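# Find the cracked bed slat and move it onto the table

## Task

Six loose slats sit in a bed frame, and one of them is cracked inside with no visible sign; pressing on the slats is allowed. Remove the cracked slat and set it down on the table so that it does not touch the frame and no part of it sticks out past the table edge. Leave the remaining five slats seated in the frame, resting there on their own rather than held by the robot. Finish by releasing everything and moving the grippers away. Nothing may be pushed or dropped off the table.

## Robot and tools

Robot: two arms, left_arm and right_arm. Each has six joints (columns in this order: waist, shoulder, elbow, forearm roll, wrist pitch, wrist roll) and a two-finger gripper.

Frame: every reported pose uses one world frame. The origin is on the tabletop midway between the arms. +z is up, +x points out across the table, and left_arm sits on the +y side. The arm names do not tell you which side of a camera image an arm appears on. Printed hand positions are in metres and can be off, more so when an arm is stretched far. Orientation is given as a quaternion in w, x, y, z order. The reported hand point lies between the closed finger pads. The fingers extend along the gripper's +z axis and open and close along its y axis. Closed fingertips reach about 33 mm past that point, and open ones about 9 mm. Closing also pushes the tips roughly 24 mm further out, so keep that much clearance above a surface.

Tool execute_actions, argument actions: a list that is empty or holds exactly one item. Optional pictures (true/false) asks for camera images. An empty list sends nothing and returns the state plus pictures.
- Motion item: {"rows": [...], "steps": n}. steps runs from 5 to 15 and defaults to 15. Each step lasts 1/30 s. There are 1 to 15 rows, one per step, and the final row repeats for any remaining steps.
- Wait item: {"steps": n} with n up to 300. It commands nothing and returns once that many steps have passed since the previous result.
- A row always has 18 numbers, each in [-1, 1], covering both arms even if only one moves. Numbers 1-6 are left_arm joint offsets, then 7-9 are left gripper position, force_limit and speed. Numbers 10-18 repeat that layout for right_arm.
- Joint numbers are offsets, not poses. They are measured from the joint angles in the most recent result that listed them, not from the previous row. Before any such result in a scene, or for later calls within the same reply, they count from where the arm is when the action begins. Scale: 1.0 equals 1.983 rad for waist and shoulder, 2.38 rad for the elbow, and 2.975 rad for the forearm roll, wrist pitch and wrist roll. An all-zero row therefore pulls the arm back to those reference angles; it is not a pause.
- Joint ranges (rad): waist ±3.491, shoulder ±3.140, elbow -1.187 to 4.328, forearm roll ±3.316, wrist pitch ±3.140, wrist roll ±3.927. A request more than 0.010 rad beyond a range end is refused, and nothing is sent. Requests past the true end are clipped there, and the result may say "joint sent to its limit".
- Gripper numbers are absolute settings. position: +1 is open wide (140 mm), the pads touch near -0.8, and -1 closes until something blocks it. force_limit, for parts up to 40 mm wide: -1 ≈ 14 N, 0 ≈ 60 N, +1 ≈ 107 N. speed: -1 ≈ 30, 0 ≈ 140, +1 ≈ 250 mm/s. A 0 is a real command, so to leave a gripper unchanged, repeat its previous three values.

Motion limits: joint speed is capped (2.62, 3.14 and 3.93 rad/s for the three joint groups) and takes 0.5 s to reach, and the joints of one arm are synchronised. Targets stay within 0.805 rad (waist, shoulder), 0.966 rad (elbow) or 1.21 rad (wrist joints) of the measured angle. They are also scaled back if they would move the hand more than 70 mm away. Large moves therefore need several calls. The simulation keeps running while you think: arms keep heading for the last target until motion settles or a step is HELD. Each result is taken 5 steps before its action ends.

Result lines:
- state: left_arm | right_arm hand position and quaternion.
- Joint positions and Joint velocities: one block per arm, in rad and rad/s.
- object_status: 0 moving, 1 blocked while opening, 2 blocked while closing (a grip), 3 reached the target or pads touching (a thin part may still be held). Check for 2 after closing. To squeeze harder during a grip, raise force_limit and nudge position, for example from -1 to -0.98.
- position_measured: counts, not millimetres, from 3 (open) to 230 (pads touching).
- Flange force: noisy external force on the gripper, including held weight. "no reading" means no estimate.
- "joint command not followed": a clearance check altered the joint targets. HELD: on that step your row was not applied, fully or partly.
- TORQUE FAULT or FORCE FAULT: the arm halts for 10 s and goes limp. This happens if joint torque reaches its limit (147 N m for waist, shoulder and elbow; 36.8 for the wrist joints, held weight included) or if any outside force reaches 150 N. MOTOR HOT warns of overheating from holding loads; an OVER-TEMPERATURE FAULT brakes the arm.

Tool zoom_image: camera (cam_head_left, cam_head_right, cam_left_wrist, cam_right_wrist) and region [x0, y0, x1, y1] in image pixels from the top-left corner, at most 504×504. Image sizes: head cameras 896×504, wrist cameras 616×616 fisheye. Calibration gives K, distortion and T_world_to_cam, each slightly uncertain.

Tool finished_scene: scene (the number of the current scene).

Avoid: knocking or dropping anything off the table, collisions or hard pushes between arms, slamming, dropping or slipping objects, and force or torque faults. Pressing gently on slats to find the weak one is fine. Before finishing, open the grippers and withdraw them.

Each tool is called after "Call:" by a JSON object that holds its "api" and its "payload".

## Session

Call:
{"api": "execute_actions", "payload": {"actions": []}}

Scene clock: 0.00 s of 5100.00 s.
left_arm: end_effector_position=(+0.0901, +0.8543, +0.2492) position_measured=3 object_status=3 end_effector_quat_wxyz=(+0.606, +0.351, +0.616, +0.362) | right_arm: end_effector_position=(+0.2297, -0.7394, +0.2657) position_measured=3 object_status=3 end_effector_quat_wxyz=(-0.004, +0.989, -0.145, -0.012)
Joint positions: left_arm=[ 2.302  0.58  -0.34   0.965 -1.976  1.036] | right_arm=[-0.919 -0.094 -0.029  0.007 -1.66   2.02 ]
Joint velocities: left_arm=[-0.     0.002  0.    -0.    -0.    -0.001] | right_arm=[-0.001  0.     0.     0.    -0.    -0.   ]
Flange force (N, the push that the arm receives, along the gripper's own x y z axes): no reading

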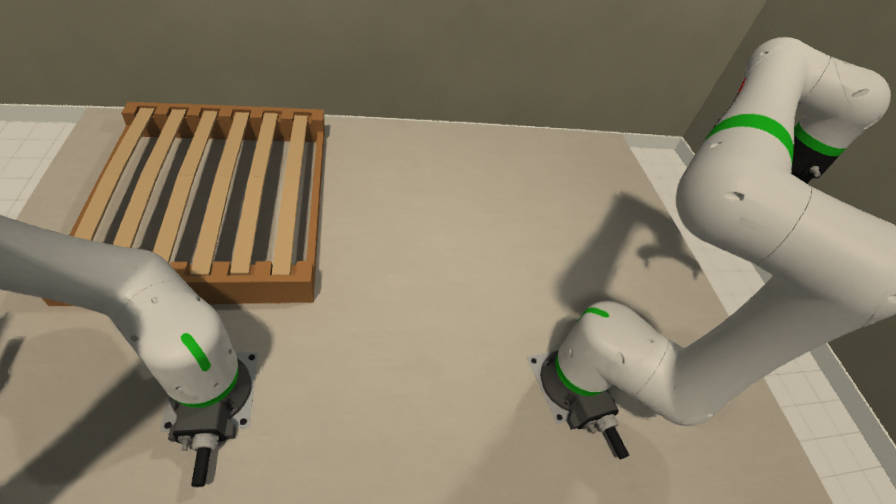

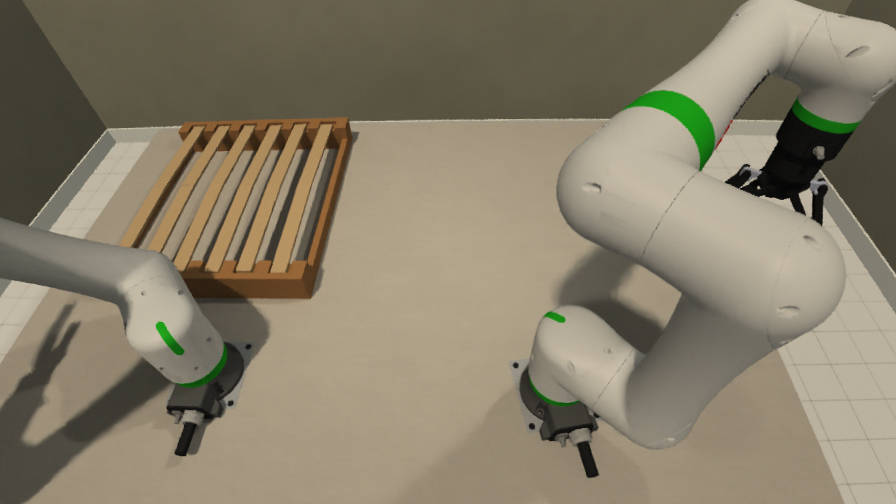

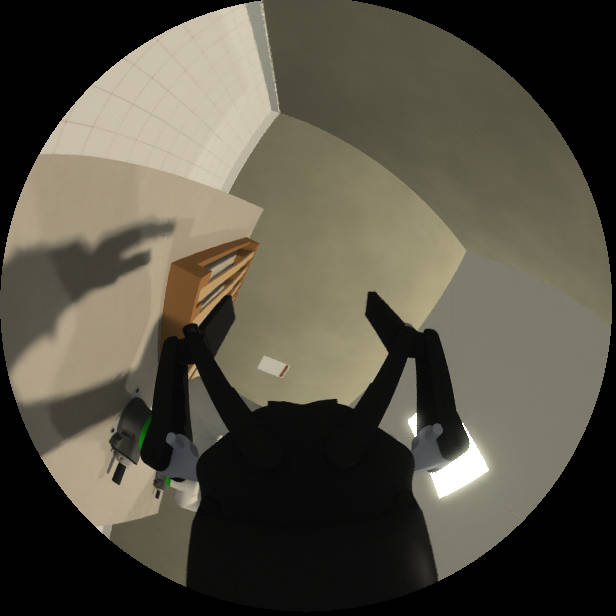

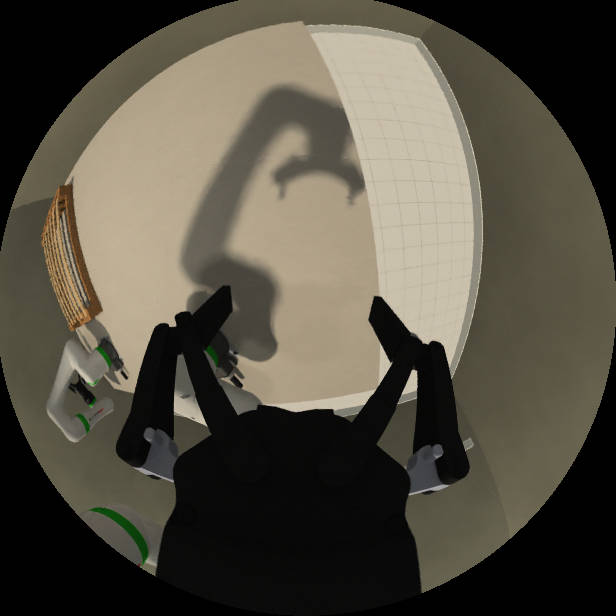

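Call:
{"api": "execute_actions", "payload": {"actions": [{"rows":[[-0.1,-0.19,0.29,-0.324,0.086,0.3,-1,0,0,0,0,0,0,0,0,1,0,0]]}]}}

Call:
{"api": "execute_actions", "payload": {"actions": [{"steps":60}]}}

Scene clock: 0.73 s of 5100.00 s.
left_arm: end_effector_position=(+0.0832, +0.8355, +0.2181) position_measured=68 object_status=0 end_effector_quat_wxyz=(+0.467, +0.434, +0.757, +0.146) | right_arm: end_effector_position=(+0.2297, -0.7394, +0.2657) position_measured=3 object_status=3 end_effector_quat_wxyz=(-0.004, +0.989, -0.145, -0.012)
Joint positions: left_arm=[ 2.229  0.441 -0.085  0.609 -1.881  1.365] | right_arm=[-0.919 -0.094 -0.029  0.007 -1.66   2.02 ]
Joint velocities: left_arm=[-0.427 -0.82   1.479 -2.025  0.534  1.89 ] | right_arm=[-0.002 -0.     0.     0.     0.    -0.   ]
Flange force (N, the push that the arm receives, along the gripper's own x y z axes): left_arm=[15.3 -1.3 -0.2] | right_arm=[5.0 1.9 -4.4]
Steps of this call (steps 1 to 12: nothing new was sent; steps 13 to 22: the first 10 steps of this action). Readings (joint positions | what the end effector reports):
13: left_arm=[2.302 0.580 -0.340 0.965 -1.976 1.037] | right_arm=[-0.919 -0.094 -0.029 0.007 -1.660 2.020] | left_arm position_measured=3 object_status=0 | right_arm position_measured=3 object_status=3
14: left_arm=[2.301 0.578 -0.336 0.959 -1.974 1.042] | right_arm=[-0.919 -0.094 -0.029 0.007 -1.660 2.020] | left_arm position_measured=7 object_status=0 | right_arm position_measured=3 object_status=3
16: left_arm=[2.294 0.564 -0.310 0.923 -1.964 1.075] | right_arm=[-0.919 -0.094 -0.029 0.007 -1.660 2.020] | left_arm position_measured=22 object_status=0 | right_arm position_measured=3 object_status=3
20: left_arm=[2.257 0.495 -0.183 0.746 -1.918 1.239] | right_arm=[-0.919 -0.094 -0.029 0.007 -1.660 2.020] | left_arm position_measured=53 object_status=0 | right_arm position_measured=3 object_status=3
22: the state above

Scene clock: 2.73 s of 5100.00 s.
left_arm: end_effector_position=(-0.0864, +0.8771, +0.2933) position_measured=233 object_status=3 end_effector_quat_wxyz=(+0.001, +0.332, +0.943, -0.000) | right_arm: end_effector_position=(+0.2297, -0.7394, +0.2657) position_measured=3 object_status=3 end_effector_quat_wxyz=(-0.004, +0.989, -0.145, -0.012)
Joint positions: left_arm=[ 2.104  0.203  0.351  0.001 -1.72   1.929] | right_arm=[-0.919 -0.094 -0.029  0.007 -1.66   2.02 ]
Joint velocities: left_arm=[-0.001 -0.    -0.    -0.     0.     0.   ] | right_arm=[ 0.     0.001  0.    -0.001 -0.     0.   ]
Flange force (N, the push that the arm receives, along the gripper's own x y z axes): left_arm=[0.5 -1.4 0.7] | right_arm=[3.7 1.7 -3.6]
Kept back: nothing.
Steps of this call (steps 1 to 5: the last 5 steps of your previous action; steps 6 to 45: the robot went on to your last target; steps 46 to 60: nothing new was sent). Readings (joint positions | what the end effector reports):
1: left_arm=[2.215 0.415 -0.038 0.544 -1.864 1.426] | right_arm=[-0.919 -0.094 -0.029 0.007 -1.660 2.020] | left_arm position_measured=76 object_status=0 | right_arm position_measured=3 object_status=3
2: left_arm=[2.203 0.392 0.004 0.485 -1.848 1.481] | right_arm=[-0.919 -0.094 -0.029 0.007 -1.660 2.020] | left_arm position_measured=83 object_status=0 | right_arm position_measured=3 object_status=3
4: left_arm=[2.183 0.353 0.076 0.384 -1.822 1.574] | right_arm=[-0.919 -0.094 -0.029 0.007 -1.660 2.020] | left_arm position_measured=98 object_status=0 | right_arm position_measured=3 object_status=3
8: left_arm=[2.150 0.290 0.191 0.224 -1.779 1.723] | right_arm=[-0.919 -0.094 -0.029 0.007 -1.660 2.020] | left_arm position_measured=129 object_status=0 | right_arm position_measured=3 object_status=3
60: the state above
All arms were judged still, so your last target was given up. Only a new action makes them travel on or press farther. Fingers that are still opening or closing keep moving.

Call:
{"api": "execute_actions", "payload": {"actions": [{"rows":[[-0.65,0,0,0,0,0.1,-1,0,0,0,0,0,0,0,0,1,0,0]]}]}}

Call:
{"api": "execute_actions", "payload": {"actions": [{"steps":60}], "pictures": true}}

Scene clock: 3.23 s of 5100.00 s.
left_arm: end_effector_position=(+0.0046, +0.8951, +0.2933) position_measured=233 object_status=3 end_effector_quat_wxyz=(+0.001, +0.386, +0.923, -0.000) | right_arm: end_effector_position=(+0.2297, -0.7394, +0.2657) position_measured=3 object_status=3 end_effector_quat_wxyz=(-0.004, +0.989, -0.145, -0.012)
Joint positions: left_arm=[ 1.927  0.203  0.351  0.001 -1.72   1.991] | right_arm=[-0.919 -0.094 -0.029  0.007 -1.66   2.02 ]
Joint velocities: left_arm=[-0.738  0.     0.    -0.001  0.     0.23 ] | right_arm=[ 0.    -0.    -0.    -0.002 -0.     0.   ]
Flange force (N, the push that the arm receives, along the gripper's own x y z axes): left_arm=[0.5 -0.5 3.3] | right_arm=[4.7 3.2 -5.1]
Steps of this call (steps 1 to 5: nothing new was sent; steps 6 to 15: the first 10 steps of this action). Readings (joint positions | what the end effector reports):
6: left_arm=[2.104 0.203 0.351 0.001 -1.720 1.929] | right_arm=[-0.919 -0.094 -0.029 0.007 -1.660 2.020] | left_arm position_measured=233 object_status=3 | right_arm position_measured=3 object_status=3
7: left_arm=[2.100 0.203 0.351 0.001 -1.720 1.930] | right_arm=[-0.919 -0.094 -0.029 0.007 -1.660 2.020] | left_arm position_measured=233 object_status=3 | right_arm position_measured=3 object_status=3
9: left_arm=[2.077 0.203 0.351 0.001 -1.720 1.939] | right_arm=[-0.919 -0.094 -0.029 0.007 -1.660 2.020] | left_arm position_measured=233 object_status=3 | right_arm position_measured=3 object_status=3
13: left_arm=[1.977 0.203 0.351 0.001 -1.720 1.974] | right_arm=[-0.919 -0.094 -0.029 0.007 -1.660 2.020] | left_arm position_measured=233 object_status=3 | right_arm position_measured=3 object_status=3
15: the state above

Scene clock: 5.23 s of 5100.00 s.
left_arm: end_effector_position=(+0.5029, +0.6554, +0.2933) position_measured=233 object_status=3 end_effector_quat_wxyz=(+0.000, +0.741, +0.672, -0.001) | right_arm: end_effector_position=(+0.2297, -0.7394, +0.2657) position_measured=3 object_status=3 end_effector_quat_wxyz=(-0.004, +0.989, -0.145, -0.012)
Joint positions: left_arm=[ 0.815  0.203  0.351  0.001 -1.72   2.226] | right_arm=[-0.919 -0.094 -0.029  0.007 -1.66   2.02 ]
Joint velocities: left_arm=[ 0.001 -0.002  0.     0.    -0.    -0.001] | right_arm=[-0.001 -0.     0.     0.002  0.     0.   ]
Flange force (N, the push that the arm receives, along the gripper's own x y z axes): left_arm=[0.8 -0.9 1.0] | right_arm=[3.5 1.9 -3.7]
Kept back: nothing.
Steps of this call (steps 1 to 5: the last 5 steps of your previous action; steps 6 to 60: the robot went on to your last target). Readings (joint positions | what the end effector reports):
1: left_arm=[1.902 0.203 0.351 0.001 -1.720 1.998] | right_arm=[-0.919 -0.094 -0.029 0.007 -1.660 2.020] | left_arm position_measured=233 object_status=3 | right_arm position_measured=3 object_status=3
2: left_arm=[1.877 0.203 0.351 0.001 -1.720 2.006] | right_arm=[-0.919 -0.094 -0.029 0.007 -1.660 2.020] | left_arm position_measured=233 object_status=3 | right_arm position_measured=3 object_status=3
4: left_arm=[1.826 0.203 0.351 0.001 -1.720 2.020] | right_arm=[-0.919 -0.094 -0.029 0.007 -1.660 2.020] | left_arm position_measured=233 object_status=3 | right_arm position_measured=3 object_status=3
8: left_arm=[1.726 0.203 0.351 0.001 -1.720 2.046] | right_arm=[-0.919 -0.094 -0.029 0.007 -1.660 2.020] | left_arm position_measured=233 object_status=3 | right_arm position_measured=3 object_status=3
60: the state above
camera_calibration (this result's frames):
cam_left_wrist: T_world_to_cam=[[0.991181, -0.120816, 0.0544398, -0.443347], [-0.13248, -0.894024, 0.427983, 0.52744], [-0.00303668, -0.431421, -0.902146, 0.731557], [0, 0, 0, 1]] pos_world=[0.511534, 0.733589, 0.458371]
cam_right_wrist: T_world_to_cam=[[-0.218155, -0.975914, -0.000550598, -0.679372], [-0.876875, 0.195769, 0.439049, 0.23711], [-0.428367, 0.0962638, -0.898463, 0.579488], [0, 0, 0, 1]] pos_world=[0.307941, -0.765211, 0.416171]

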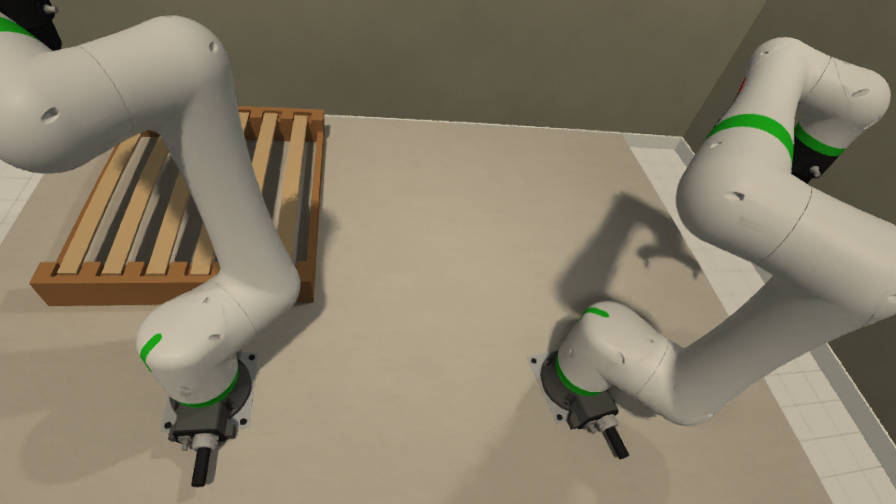

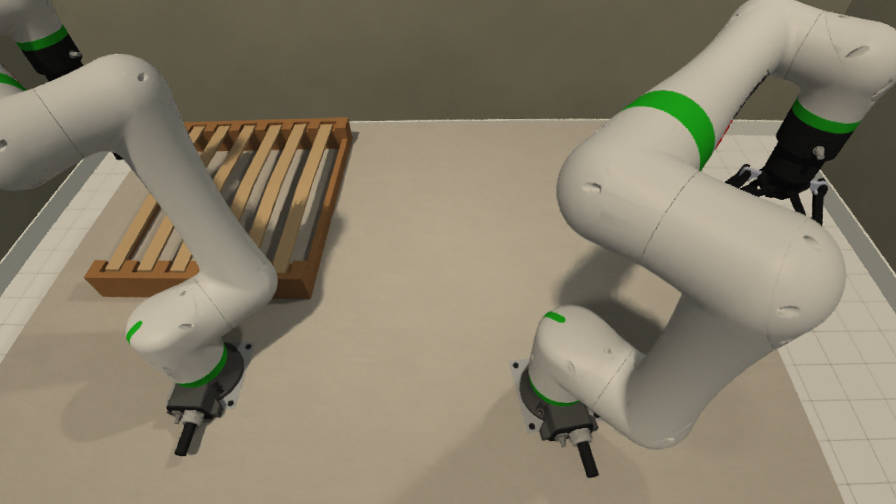

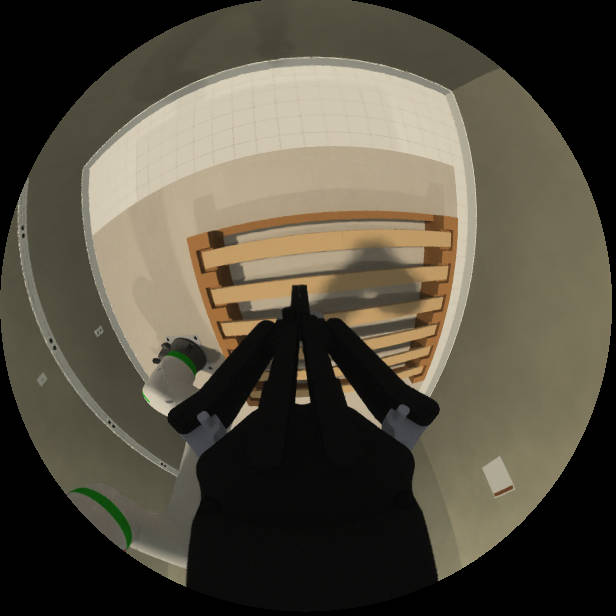

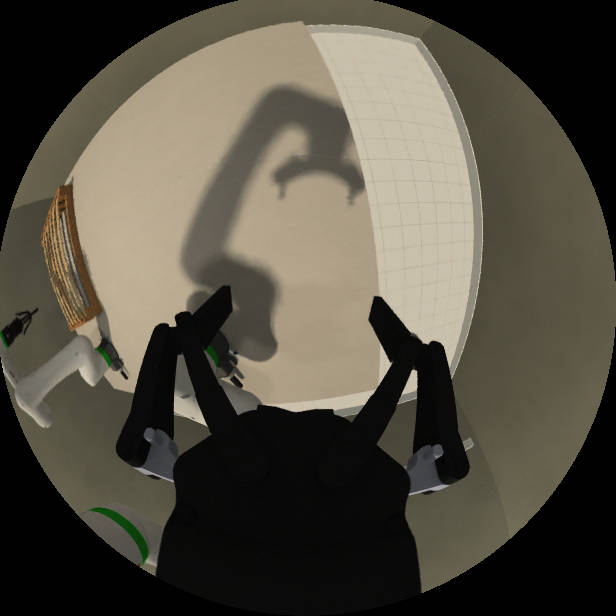

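Call:
{"api": "execute_actions", "payload": {"actions": [{"rows":[[-0.043,0.112,-0.02,0,0.091,-0.472,-1,0,0,0,0,0,0,0,0,1,0,0]]}]}}

Call:
{"api": "execute_actions", "payload": {"actions": [{"steps":25}], "pictures": true}}

Scene clock: 5.80 s of 5100.00 s.
left_arm: end_effector_position=(+0.5302, +0.6652, +0.2539) position_measured=233 object_status=3 end_effector_quat_wxyz=(+0.001, +0.855, +0.519, -0.001) | right_arm: end_effector_position=(+0.2297, -0.7394, +0.2657) position_measured=3 object_status=3 end_effector_quat_wxyz=(-0.004, +0.989, -0.145, -0.012)
Joint positions: left_arm=[ 0.79   0.267  0.337  0.001 -1.642  1.868] | right_arm=[-0.919 -0.094 -0.029  0.007 -1.66   2.02 ]
Joint velocities: left_arm=[-0.139  0.367 -0.081  0.     0.437 -2.297] | right_arm=[-0. -0.  0. -0. -0.  0.]
Flange force (N, the push that the arm receives, along the gripper's own x y z axes): left_arm=[12.0 8.8 -2.5] | right_arm=[2.4 3.2 -3.8]
Steps of this call (steps 1 to 7: the robot went on to your last target; steps 8 to 17: the first 10 steps of this action). Readings (joint positions | what the end effector reports):
8: left_arm=[0.815 0.203 0.351 0.001 -1.720 2.226] | right_arm=[-0.919 -0.094 -0.029 0.007 -1.660 2.020] | left_arm position_measured=233 object_status=3 | right_arm position_measured=3 object_status=3
9: left_arm=[0.814 0.204 0.351 0.001 -1.719 2.221] | right_arm=[-0.919 -0.094 -0.029 0.007 -1.660 2.020] | left_arm position_measured=233 object_status=3 | right_arm position_measured=3 object_status=3
11: left_arm=[0.812 0.211 0.349 0.001 -1.710 2.185] | right_arm=[-0.919 -0.094 -0.029 0.007 -1.660 2.020] | left_arm position_measured=233 object_status=3 | right_arm position_measured=3 object_status=3
15: left_arm=[0.800 0.243 0.342 0.001 -1.671 2.009] | right_arm=[-0.919 -0.094 -0.029 0.007 -1.660 2.020] | left_arm position_measured=233 object_status=3 | right_arm position_measured=3 object_status=3
17: the state above

Scene clock: 6.63 s of 5100.00 s.
left_arm: end_effector_position=(+0.5909, +0.6757, +0.1496) position_measured=233 object_status=3 end_effector_quat_wxyz=(+0.000, +1.000, -0.008, +0.000) | right_arm: end_effector_position=(+0.2297, -0.7394, +0.2657) position_measured=3 object_status=3 end_effector_quat_wxyz=(-0.004, +0.989, -0.145, -0.012)
Joint positions: left_arm=[ 0.73   0.425  0.303  0.001 -1.449  0.822] | right_arm=[-0.919 -0.094 -0.029  0.007 -1.66   2.02 ]
Joint velocities: left_arm=[-0.001  0.001 -0.     0.    -0.     0.001] | right_arm=[-0. -0.  0. -0.  0.  0.]
Flange force (N, the push that the arm receives, along the gripper's own x y z axes): left_arm=[4.6 1.6 2.5] | right_arm=[2.9 2.7 -3.2]
Kept back: nothing.
Steps of this call (steps 1 to 5: the last 5 steps of your previous action; steps 6 to 25: the robot went on to your last target). Readings (joint positions | what the end effector reports):
1: left_arm=[0.786 0.279 0.334 0.001 -1.627 1.789] | right_arm=[-0.919 -0.094 -0.029 0.007 -1.660 2.020] | left_arm position_measured=233 object_status=3 | right_arm position_measured=3 object_status=3
2: left_arm=[0.781 0.291 0.332 0.001 -1.612 1.710] | right_arm=[-0.919 -0.094 -0.029 0.007 -1.660 2.020] | left_arm position_measured=233 object_status=3 | right_arm position_measured=3 object_status=3
4: left_arm=[0.772 0.315 0.327 0.001 -1.583 1.553] | right_arm=[-0.919 -0.094 -0.029 0.007 -1.660 2.020] | left_arm position_measured=233 object_status=3 | right_arm position_measured=3 object_status=3
8: left_arm=[0.754 0.362 0.316 0.001 -1.526 1.239] | right_arm=[-0.919 -0.094 -0.029 0.007 -1.660 2.020] | left_arm position_measured=233 object_status=3 | right_arm position_measured=3 object_status=3
25: the state above
camera_calibration (this result's frames):
cam_left_wrist: T_world_to_cam=[[-0.0397379, -0.997659, 0.0556504, 0.681232], [-0.902671, 0.0597264, 0.426167, 0.429703], [-0.428494, -0.0332989, -0.902931, 0.593498], [0, 0, 0, 1]] pos_world=[0.669261, 0.673736, 0.314851]
cam_right_wrist: T_world_to_cam=[[-0.218155, -0.975914, -0.000550827, -0.679372], [-0.876875, 0.195768, 0.439049, 0.23711], [-0.428367, 0.0962639, -0.898463, 0.579488], [0, 0, 0, 1]] pos_world=[0.307941, -0.765211, 0.416171]

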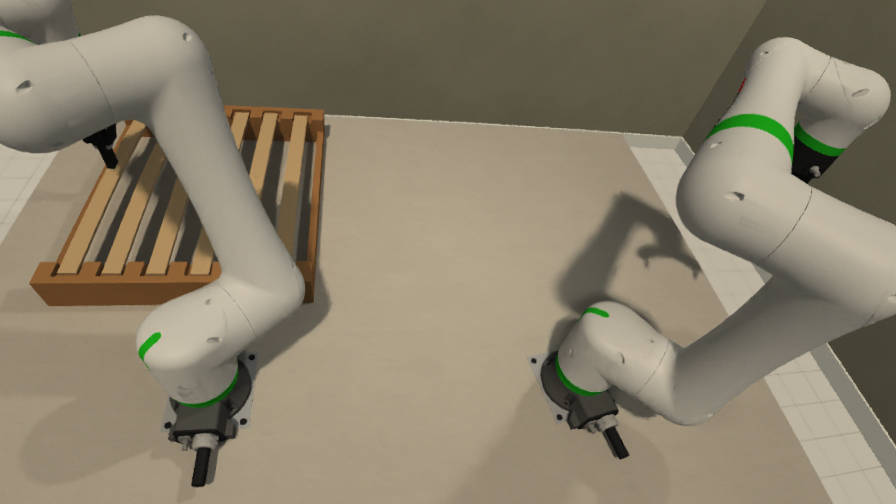

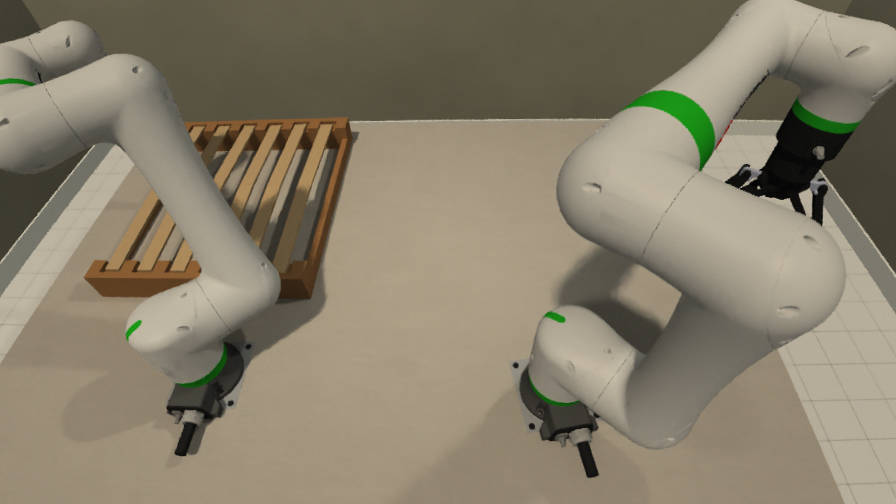

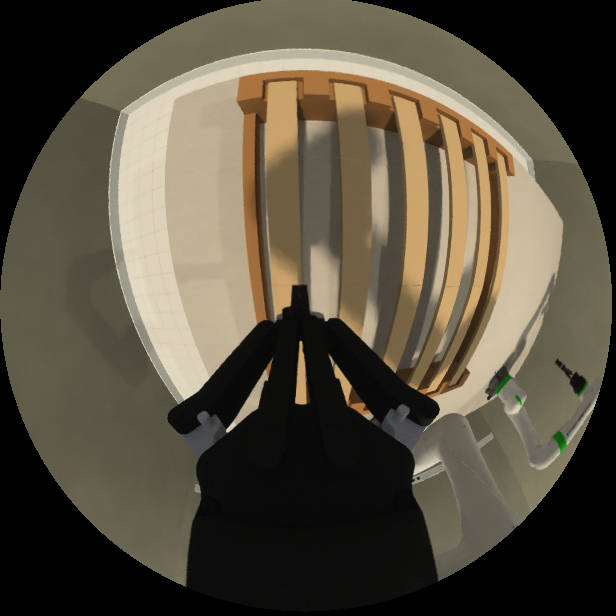

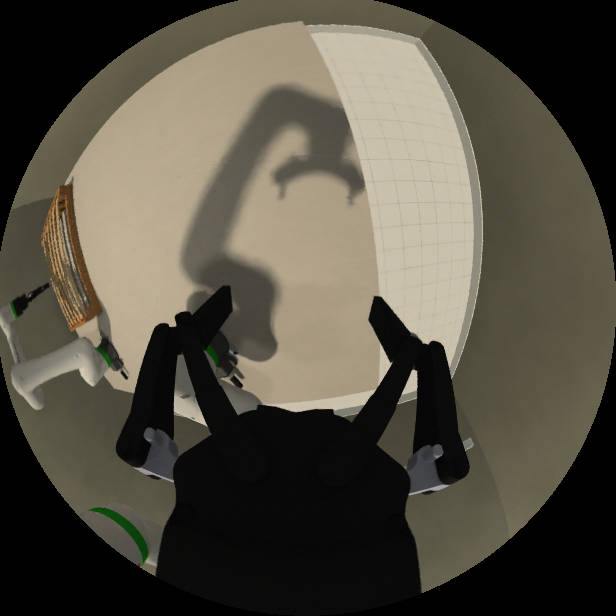

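Call:
{"api": "execute_actions", "payload": {"actions": [{"rows":[[0.017,0,-0.028,0,0.0224,-0.011,-1,0,0,0,0,0,0,0,0,1,0,0]],"steps":15}]}}

Call:
{"api": "execute_actions", "payload": {"actions": [{"rows":[[0,0,-0.005,0,0.004,0,-1,0,0,0,0,0,0,0,0,1,0,0]]}]}}

Call:
{"api": "execute_actions", "payload": {"actions": [{"rows":[[0,0,-0.005,0,0.004,0,-1,0,0,0,0,0,0,0,0,1,0,0]]}], "pictures": true}}

Scene clock: 7.13 s of 5100.00 s.
left_arm: end_effector_position=(+0.5774, +0.6903, +0.1214) position_measured=233 object_status=3 end_effector_quat_wxyz=(+0.000, +1.000, -0.008, +0.000) | right_arm: end_effector_position=(+0.2297, -0.7394, +0.2657) position_measured=3 object_status=3 end_effector_quat_wxyz=(-0.004, +0.989, -0.145, -0.012)
Joint positions: left_arm=[ 0.763  0.425  0.237  0.001 -1.383  0.79 ] | right_arm=[-0.919 -0.094 -0.029  0.007 -1.66   2.02 ]
Joint velocities: left_arm=[ 0.002 -0.003 -0.008  0.     0.006 -0.003] | right_arm=[-0.     0.001  0.    -0.001 -0.    -0.   ]
Flange force (N, the push that the arm receives, along the gripper's own x y z axes): left_arm=[2.4 -2.0 2.7] | right_arm=[3.5 0.5 -3.7]
Steps of this call (steps 1 to 5: the robot went on to your last target; steps 6 to 15: the first 10 steps of this action). Readings (joint positions | what the end effector reports):
6: left_arm=[0.730 0.425 0.303 0.001 -1.449 0.822] | right_arm=[-0.919 -0.094 -0.029 0.007 -1.660 2.020] | left_arm position_measured=233 object_status=3 | right_arm position_measured=3 object_status=3
7: left_arm=[0.731 0.425 0.299 0.001 -1.444 0.820] | right_arm=[-0.919 -0.094 -0.029 0.007 -1.660 2.020] | left_arm position_measured=233 object_status=3 | right_arm position_measured=3 object_status=3
9: left_arm=[0.745 0.425 0.271 0.001 -1.417 0.807] | right_arm=[-0.919 -0.094 -0.029 0.007 -1.660 2.020] | left_arm position_measured=233 object_status=3 | right_arm position_measured=3 object_status=3
13: left_arm=[0.763 0.426 0.238 0.001 -1.384 0.790] | right_arm=[-0.919 -0.094 -0.029 0.007 -1.660 2.020] | left_arm position_measured=233 object_status=3 | right_arm position_measured=3 object_status=3
15: the state above

Scene clock: 7.63 s of 5100.00 s.
left_arm: end_effector_position=(+0.5766, +0.6897, +0.1164) position_measured=233 object_status=3 end_effector_quat_wxyz=(+0.000, +1.000, -0.007, +0.000) | right_arm: end_effector_position=(+0.2297, -0.7394, +0.2657) position_measured=3 object_status=3 end_effector_quat_wxyz=(-0.004, +0.989, -0.145, -0.012)
Joint positions: left_arm=[ 0.763  0.425  0.225  0.001 -1.37   0.79 ] | right_arm=[-0.919 -0.094 -0.029  0.007 -1.66   2.02 ]
Joint velocities: left_arm=[-0.     0.    -0.001 -0.     0.001 -0.001] | right_arm=[-0.001 -0.    -0.     0.     0.     0.   ]
Flange force (N, the push that the arm receives, along the gripper's own x y z axes): left_arm=[4.6 -1.7 1.1] | right_arm=[1.3 3.2 -4.8]
Steps of this call (steps 1 to 5: the last 5 steps of your previous action; steps 6 to 15: the first 10 steps of this action, its rows measured from where the robot was after step 5). Readings (joint positions | what the end effector reports):
5: left_arm=[0.763 0.425 0.236 0.001 -1.382 0.790] | right_arm=[-0.919 -0.094 -0.029 0.007 -1.660 2.020] | left_arm position_measured=233 object_status=3 | right_arm position_measured=3 object_status=3
6: left_arm=[0.763 0.425 0.236 0.001 -1.382 0.790] | right_arm=[-0.919 -0.094 -0.029 0.007 -1.660 2.020] | left_arm position_measured=233 object_status=3 | right_arm position_measured=3 object_status=3
7: left_arm=[0.763 0.425 0.233 0.001 -1.379 0.790] | right_arm=[-0.919 -0.094 -0.029 0.007 -1.660 2.020] | left_arm position_measured=233 object_status=3 | right_arm position_measured=3 object_status=3
9: left_arm=[0.763 0.425 0.227 0.001 -1.373 0.790] | right_arm=[-0.919 -0.094 -0.029 0.007 -1.660 2.020] | left_arm position_measured=233 object_status=3 | right_arm position_measured=3 object_status=3
13: left_arm=[0.763 0.425 0.225 0.001 -1.371 0.790] | right_arm=[-0.919 -0.094 -0.029 0.007 -1.660 2.020] | left_arm position_measured=233 object_status=3 | right_arm position_measured=3 object_status=3
15: the state above

Scene clock: 8.13 s of 5100.00 s.
left_arm: end_effector_position=(+0.5758, +0.6889, +0.1113) position_measured=233 object_status=3 end_effector_quat_wxyz=(+0.001, +1.000, -0.007, +0.000) | right_arm: end_effector_position=(+0.2297, -0.7394, +0.2657) position_measured=3 object_status=3 end_effector_quat_wxyz=(-0.004, +0.989, -0.145, -0.012)
Joint positions: left_arm=[ 0.763  0.425  0.213  0.001 -1.359  0.79 ] | right_arm=[-0.919 -0.094 -0.029  0.007 -1.66   2.02 ]
Joint velocities: left_arm=[ 0.    -0.001 -0.001 -0.001  0.001  0.001] | right_arm=[-0.    -0.001  0.     0.001  0.     0.   ]
Flange force (N, the push that the arm receives, along the gripper's own x y z axes): left_arm=[4.0 -2.4 1.4] | right_arm=[4.2 3.8 -4.1]
Steps of this call (steps 1 to 5: the last 5 steps of your previous action; steps 6 to 15: the first 10 steps of this action, its rows measured from where the robot was after step 5). Readings (joint positions | what the end effector reports):
5: left_arm=[0.763 0.425 0.224 0.001 -1.370 0.790] | right_arm=[-0.919 -0.094 -0.029 0.007 -1.660 2.020] | left_arm position_measured=233 object_status=3 | right_arm position_measured=3 object_status=3
6: left_arm=[0.763 0.425 0.224 0.001 -1.370 0.790] | right_arm=[-0.919 -0.094 -0.029 0.007 -1.660 2.020] | left_arm position_measured=233 object_status=3 | right_arm position_measured=3 object_status=3
7: left_arm=[0.763 0.425 0.221 0.001 -1.367 0.790] | right_arm=[-0.919 -0.094 -0.029 0.007 -1.660 2.020] | left_arm position_measured=233 object_status=3 | right_arm position_measured=3 object_status=3
9: left_arm=[0.763 0.425 0.215 0.001 -1.361 0.790] | right_arm=[-0.919 -0.094 -0.029 0.007 -1.660 2.020] | left_arm position_measured=233 object_status=3 | right_arm position_measured=3 object_status=3
13: left_arm=[0.763 0.425 0.213 0.001 -1.359 0.790] | right_arm=[-0.919 -0.094 -0.029 0.007 -1.660 2.020] | left_arm position_measured=233 object_status=3 | right_arm position_measured=3 object_status=3
15: the state above
camera_calibration (this result's frames):
cam_left_wrist: T_world_to_cam=[[-0.0386787, -0.997699, 0.0556818, 0.695367], [-0.902711, 0.0587832, 0.426212, 0.432275], [-0.428505, -0.0337793, -0.902908, 0.553156], [0, 0, 0, 1]] pos_world=[0.654145, 0.687042, 0.276489]
cam_right_wrist: T_world_to_cam=[[-0.218155, -0.975914, -0.000550685, -0.679372], [-0.876875, 0.195769, 0.439049, 0.23711], [-0.428367, 0.0962638, -0.898463, 0.579488], [0, 0, 0, 1]] pos_world=[0.307941, -0.765211, 0.416171]

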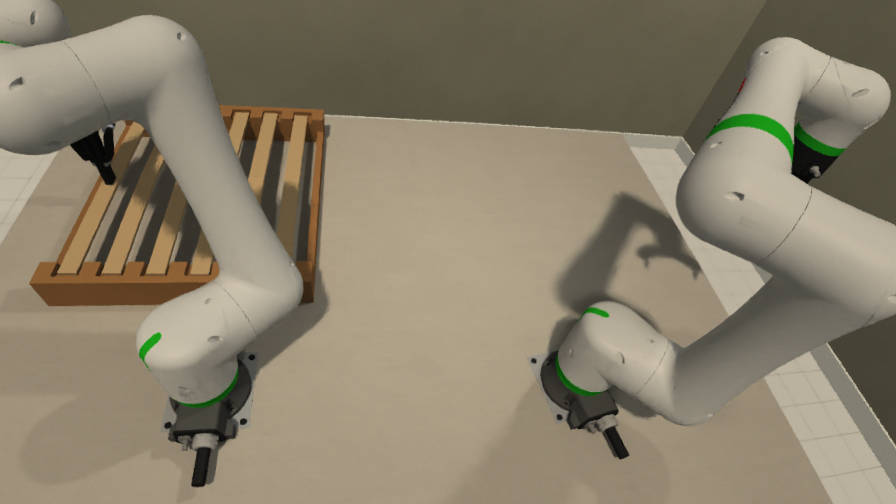

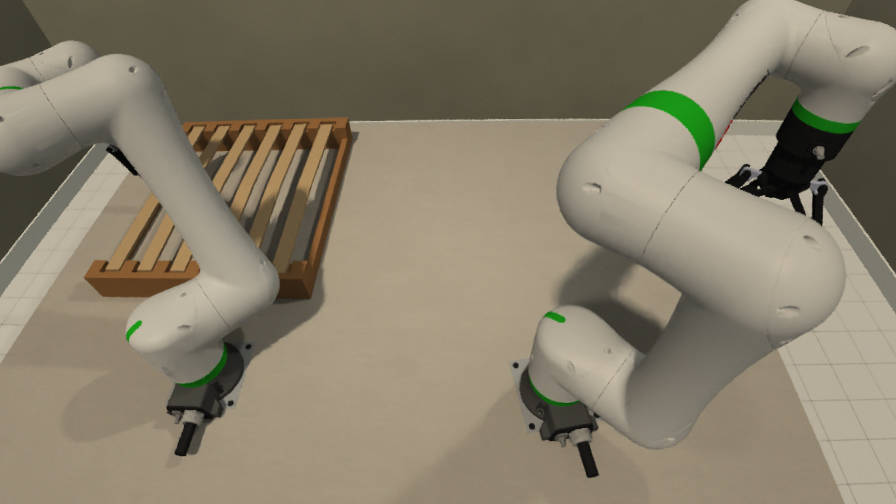

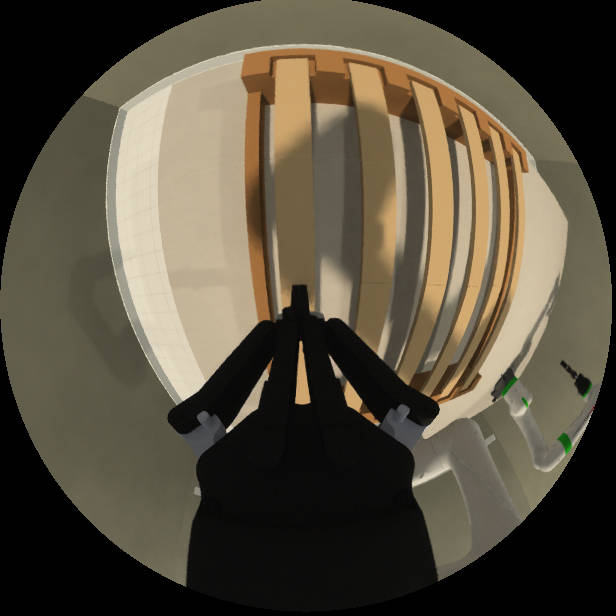

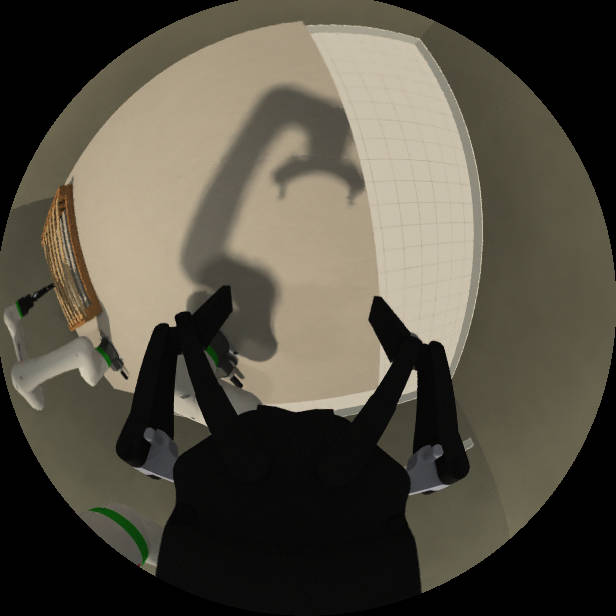

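Call:
{"api": "execute_actions", "payload": {"actions": [{"rows":[[0,0.0015,-0.0033,0,0.0036,0,-1,0,0,0,0,0,0,0,0,1,0,0]],"steps":12}]}}

Call:
{"api": "execute_actions", "payload": {"actions": [{"rows":[[0,0.0015,-0.0033,0,0.0036,0,-1,0,0,0,0,0,0,0,0,1,0,0]],"steps":12}]}}

Scene clock: 8.53 s of 5100.00 s.
left_arm: end_effector_position=(+0.5759, +0.6890, +0.1064) position_measured=233 object_status=3 end_effector_quat_wxyz=(+0.001, +1.000, -0.007, +0.000) | right_arm: end_effector_position=(+0.2297, -0.7394, +0.2657) position_measured=3 object_status=3 end_effector_quat_wxyz=(-0.004, +0.989, -0.145, -0.012)
Joint positions: left_arm=[ 0.763  0.428  0.205  0.001 -1.348  0.79 ] | right_arm=[-0.919 -0.094 -0.029  0.007 -1.66   2.02 ]
Joint velocities: left_arm=[ 0.     0.002 -0.004  0.     0.006  0.   ] | right_arm=[ 0.001 -0.001  0.     0.001 -0.    -0.   ]
Flange force (N, the push that the arm receives, along the gripper's own x y z axes): left_arm=[-1.5 3.1 -1.3] | right_arm=[2.6 3.6 -1.6]
Steps of this call (steps 1 to 5: the last 5 steps of your previous action; steps 6 to 12: the first 7 steps of this action). Readings (joint positions | what the end effector reports):
6: left_arm=[0.763 0.425 0.212 0.001 -1.358 0.790] | right_arm=[-0.919 -0.094 -0.029 0.007 -1.660 2.020] | left_arm position_measured=233 object_status=3 | right_arm position_measured=3 object_status=3
7: left_arm=[0.763 0.426 0.210 0.001 -1.355 0.790] | right_arm=[-0.919 -0.094 -0.029 0.007 -1.660 2.020] | left_arm position_measured=233 object_status=3 | right_arm position_measured=3 object_status=3
9: left_arm=[0.763 0.428 0.206 0.001 -1.350 0.790] | right_arm=[-0.919 -0.094 -0.029 0.007 -1.660 2.020] | left_arm position_measured=233 object_status=3 | right_arm position_measured=3 object_status=3
12: the state above

Scene clock: 8.93 s of 5100.00 s.
left_arm: end_effector_position=(+0.5759, +0.6890, +0.1013) position_measured=233 object_status=3 end_effector_quat_wxyz=(+0.001, +1.000, -0.007, +0.000) | right_arm: end_effector_position=(+0.2297, -0.7394, +0.2657) position_measured=3 object_status=3 end_effector_quat_wxyz=(-0.004, +0.989, -0.145, -0.012)
Joint positions: left_arm=[ 0.763  0.431  0.197  0.001 -1.338  0.79 ] | right_arm=[-0.919 -0.094 -0.029  0.007 -1.66   2.02 ]
Joint velocities: left_arm=[ 0.     0.001 -0.004 -0.     0.006 -0.001] | right_arm=[-0.    -0.    -0.     0.002 -0.    -0.   ]
Flange force (N, the push that the arm receives, along the gripper's own x y z axes): left_arm=[1.4 -0.3 -5.5] | right_arm=[5.2 3.3 -5.1]
Steps of this call (steps 1 to 5: the last 5 steps of your previous action; steps 6 to 12: the first 7 steps of this action, its rows measured from where the robot was after step 5). Readings (joint positions | what the end effector reports):
5: left_arm=[0.763 0.428 0.205 0.001 -1.348 0.790] | right_arm=[-0.919 -0.094 -0.029 0.007 -1.660 2.020] | left_arm position_measured=233 object_status=3 | right_arm position_measured=3 object_status=3
6: left_arm=[0.763 0.428 0.205 0.001 -1.348 0.790] | right_arm=[-0.919 -0.094 -0.029 0.007 -1.660 2.020] | left_arm position_measured=233 object_status=3 | right_arm position_measured=3 object_status=3
7: left_arm=[0.763 0.429 0.202 0.001 -1.344 0.790] | right_arm=[-0.919 -0.094 -0.029 0.007 -1.660 2.020] | left_arm position_measured=233 object_status=3 | right_arm position_measured=3 object_status=3
9: left_arm=[0.763 0.431 0.198 0.001 -1.339 0.790] | right_arm=[-0.919 -0.094 -0.029 0.007 -1.660 2.020] | left_arm position_measured=233 object_status=3 | right_arm position_measured=3 object_status=3
12: the state above


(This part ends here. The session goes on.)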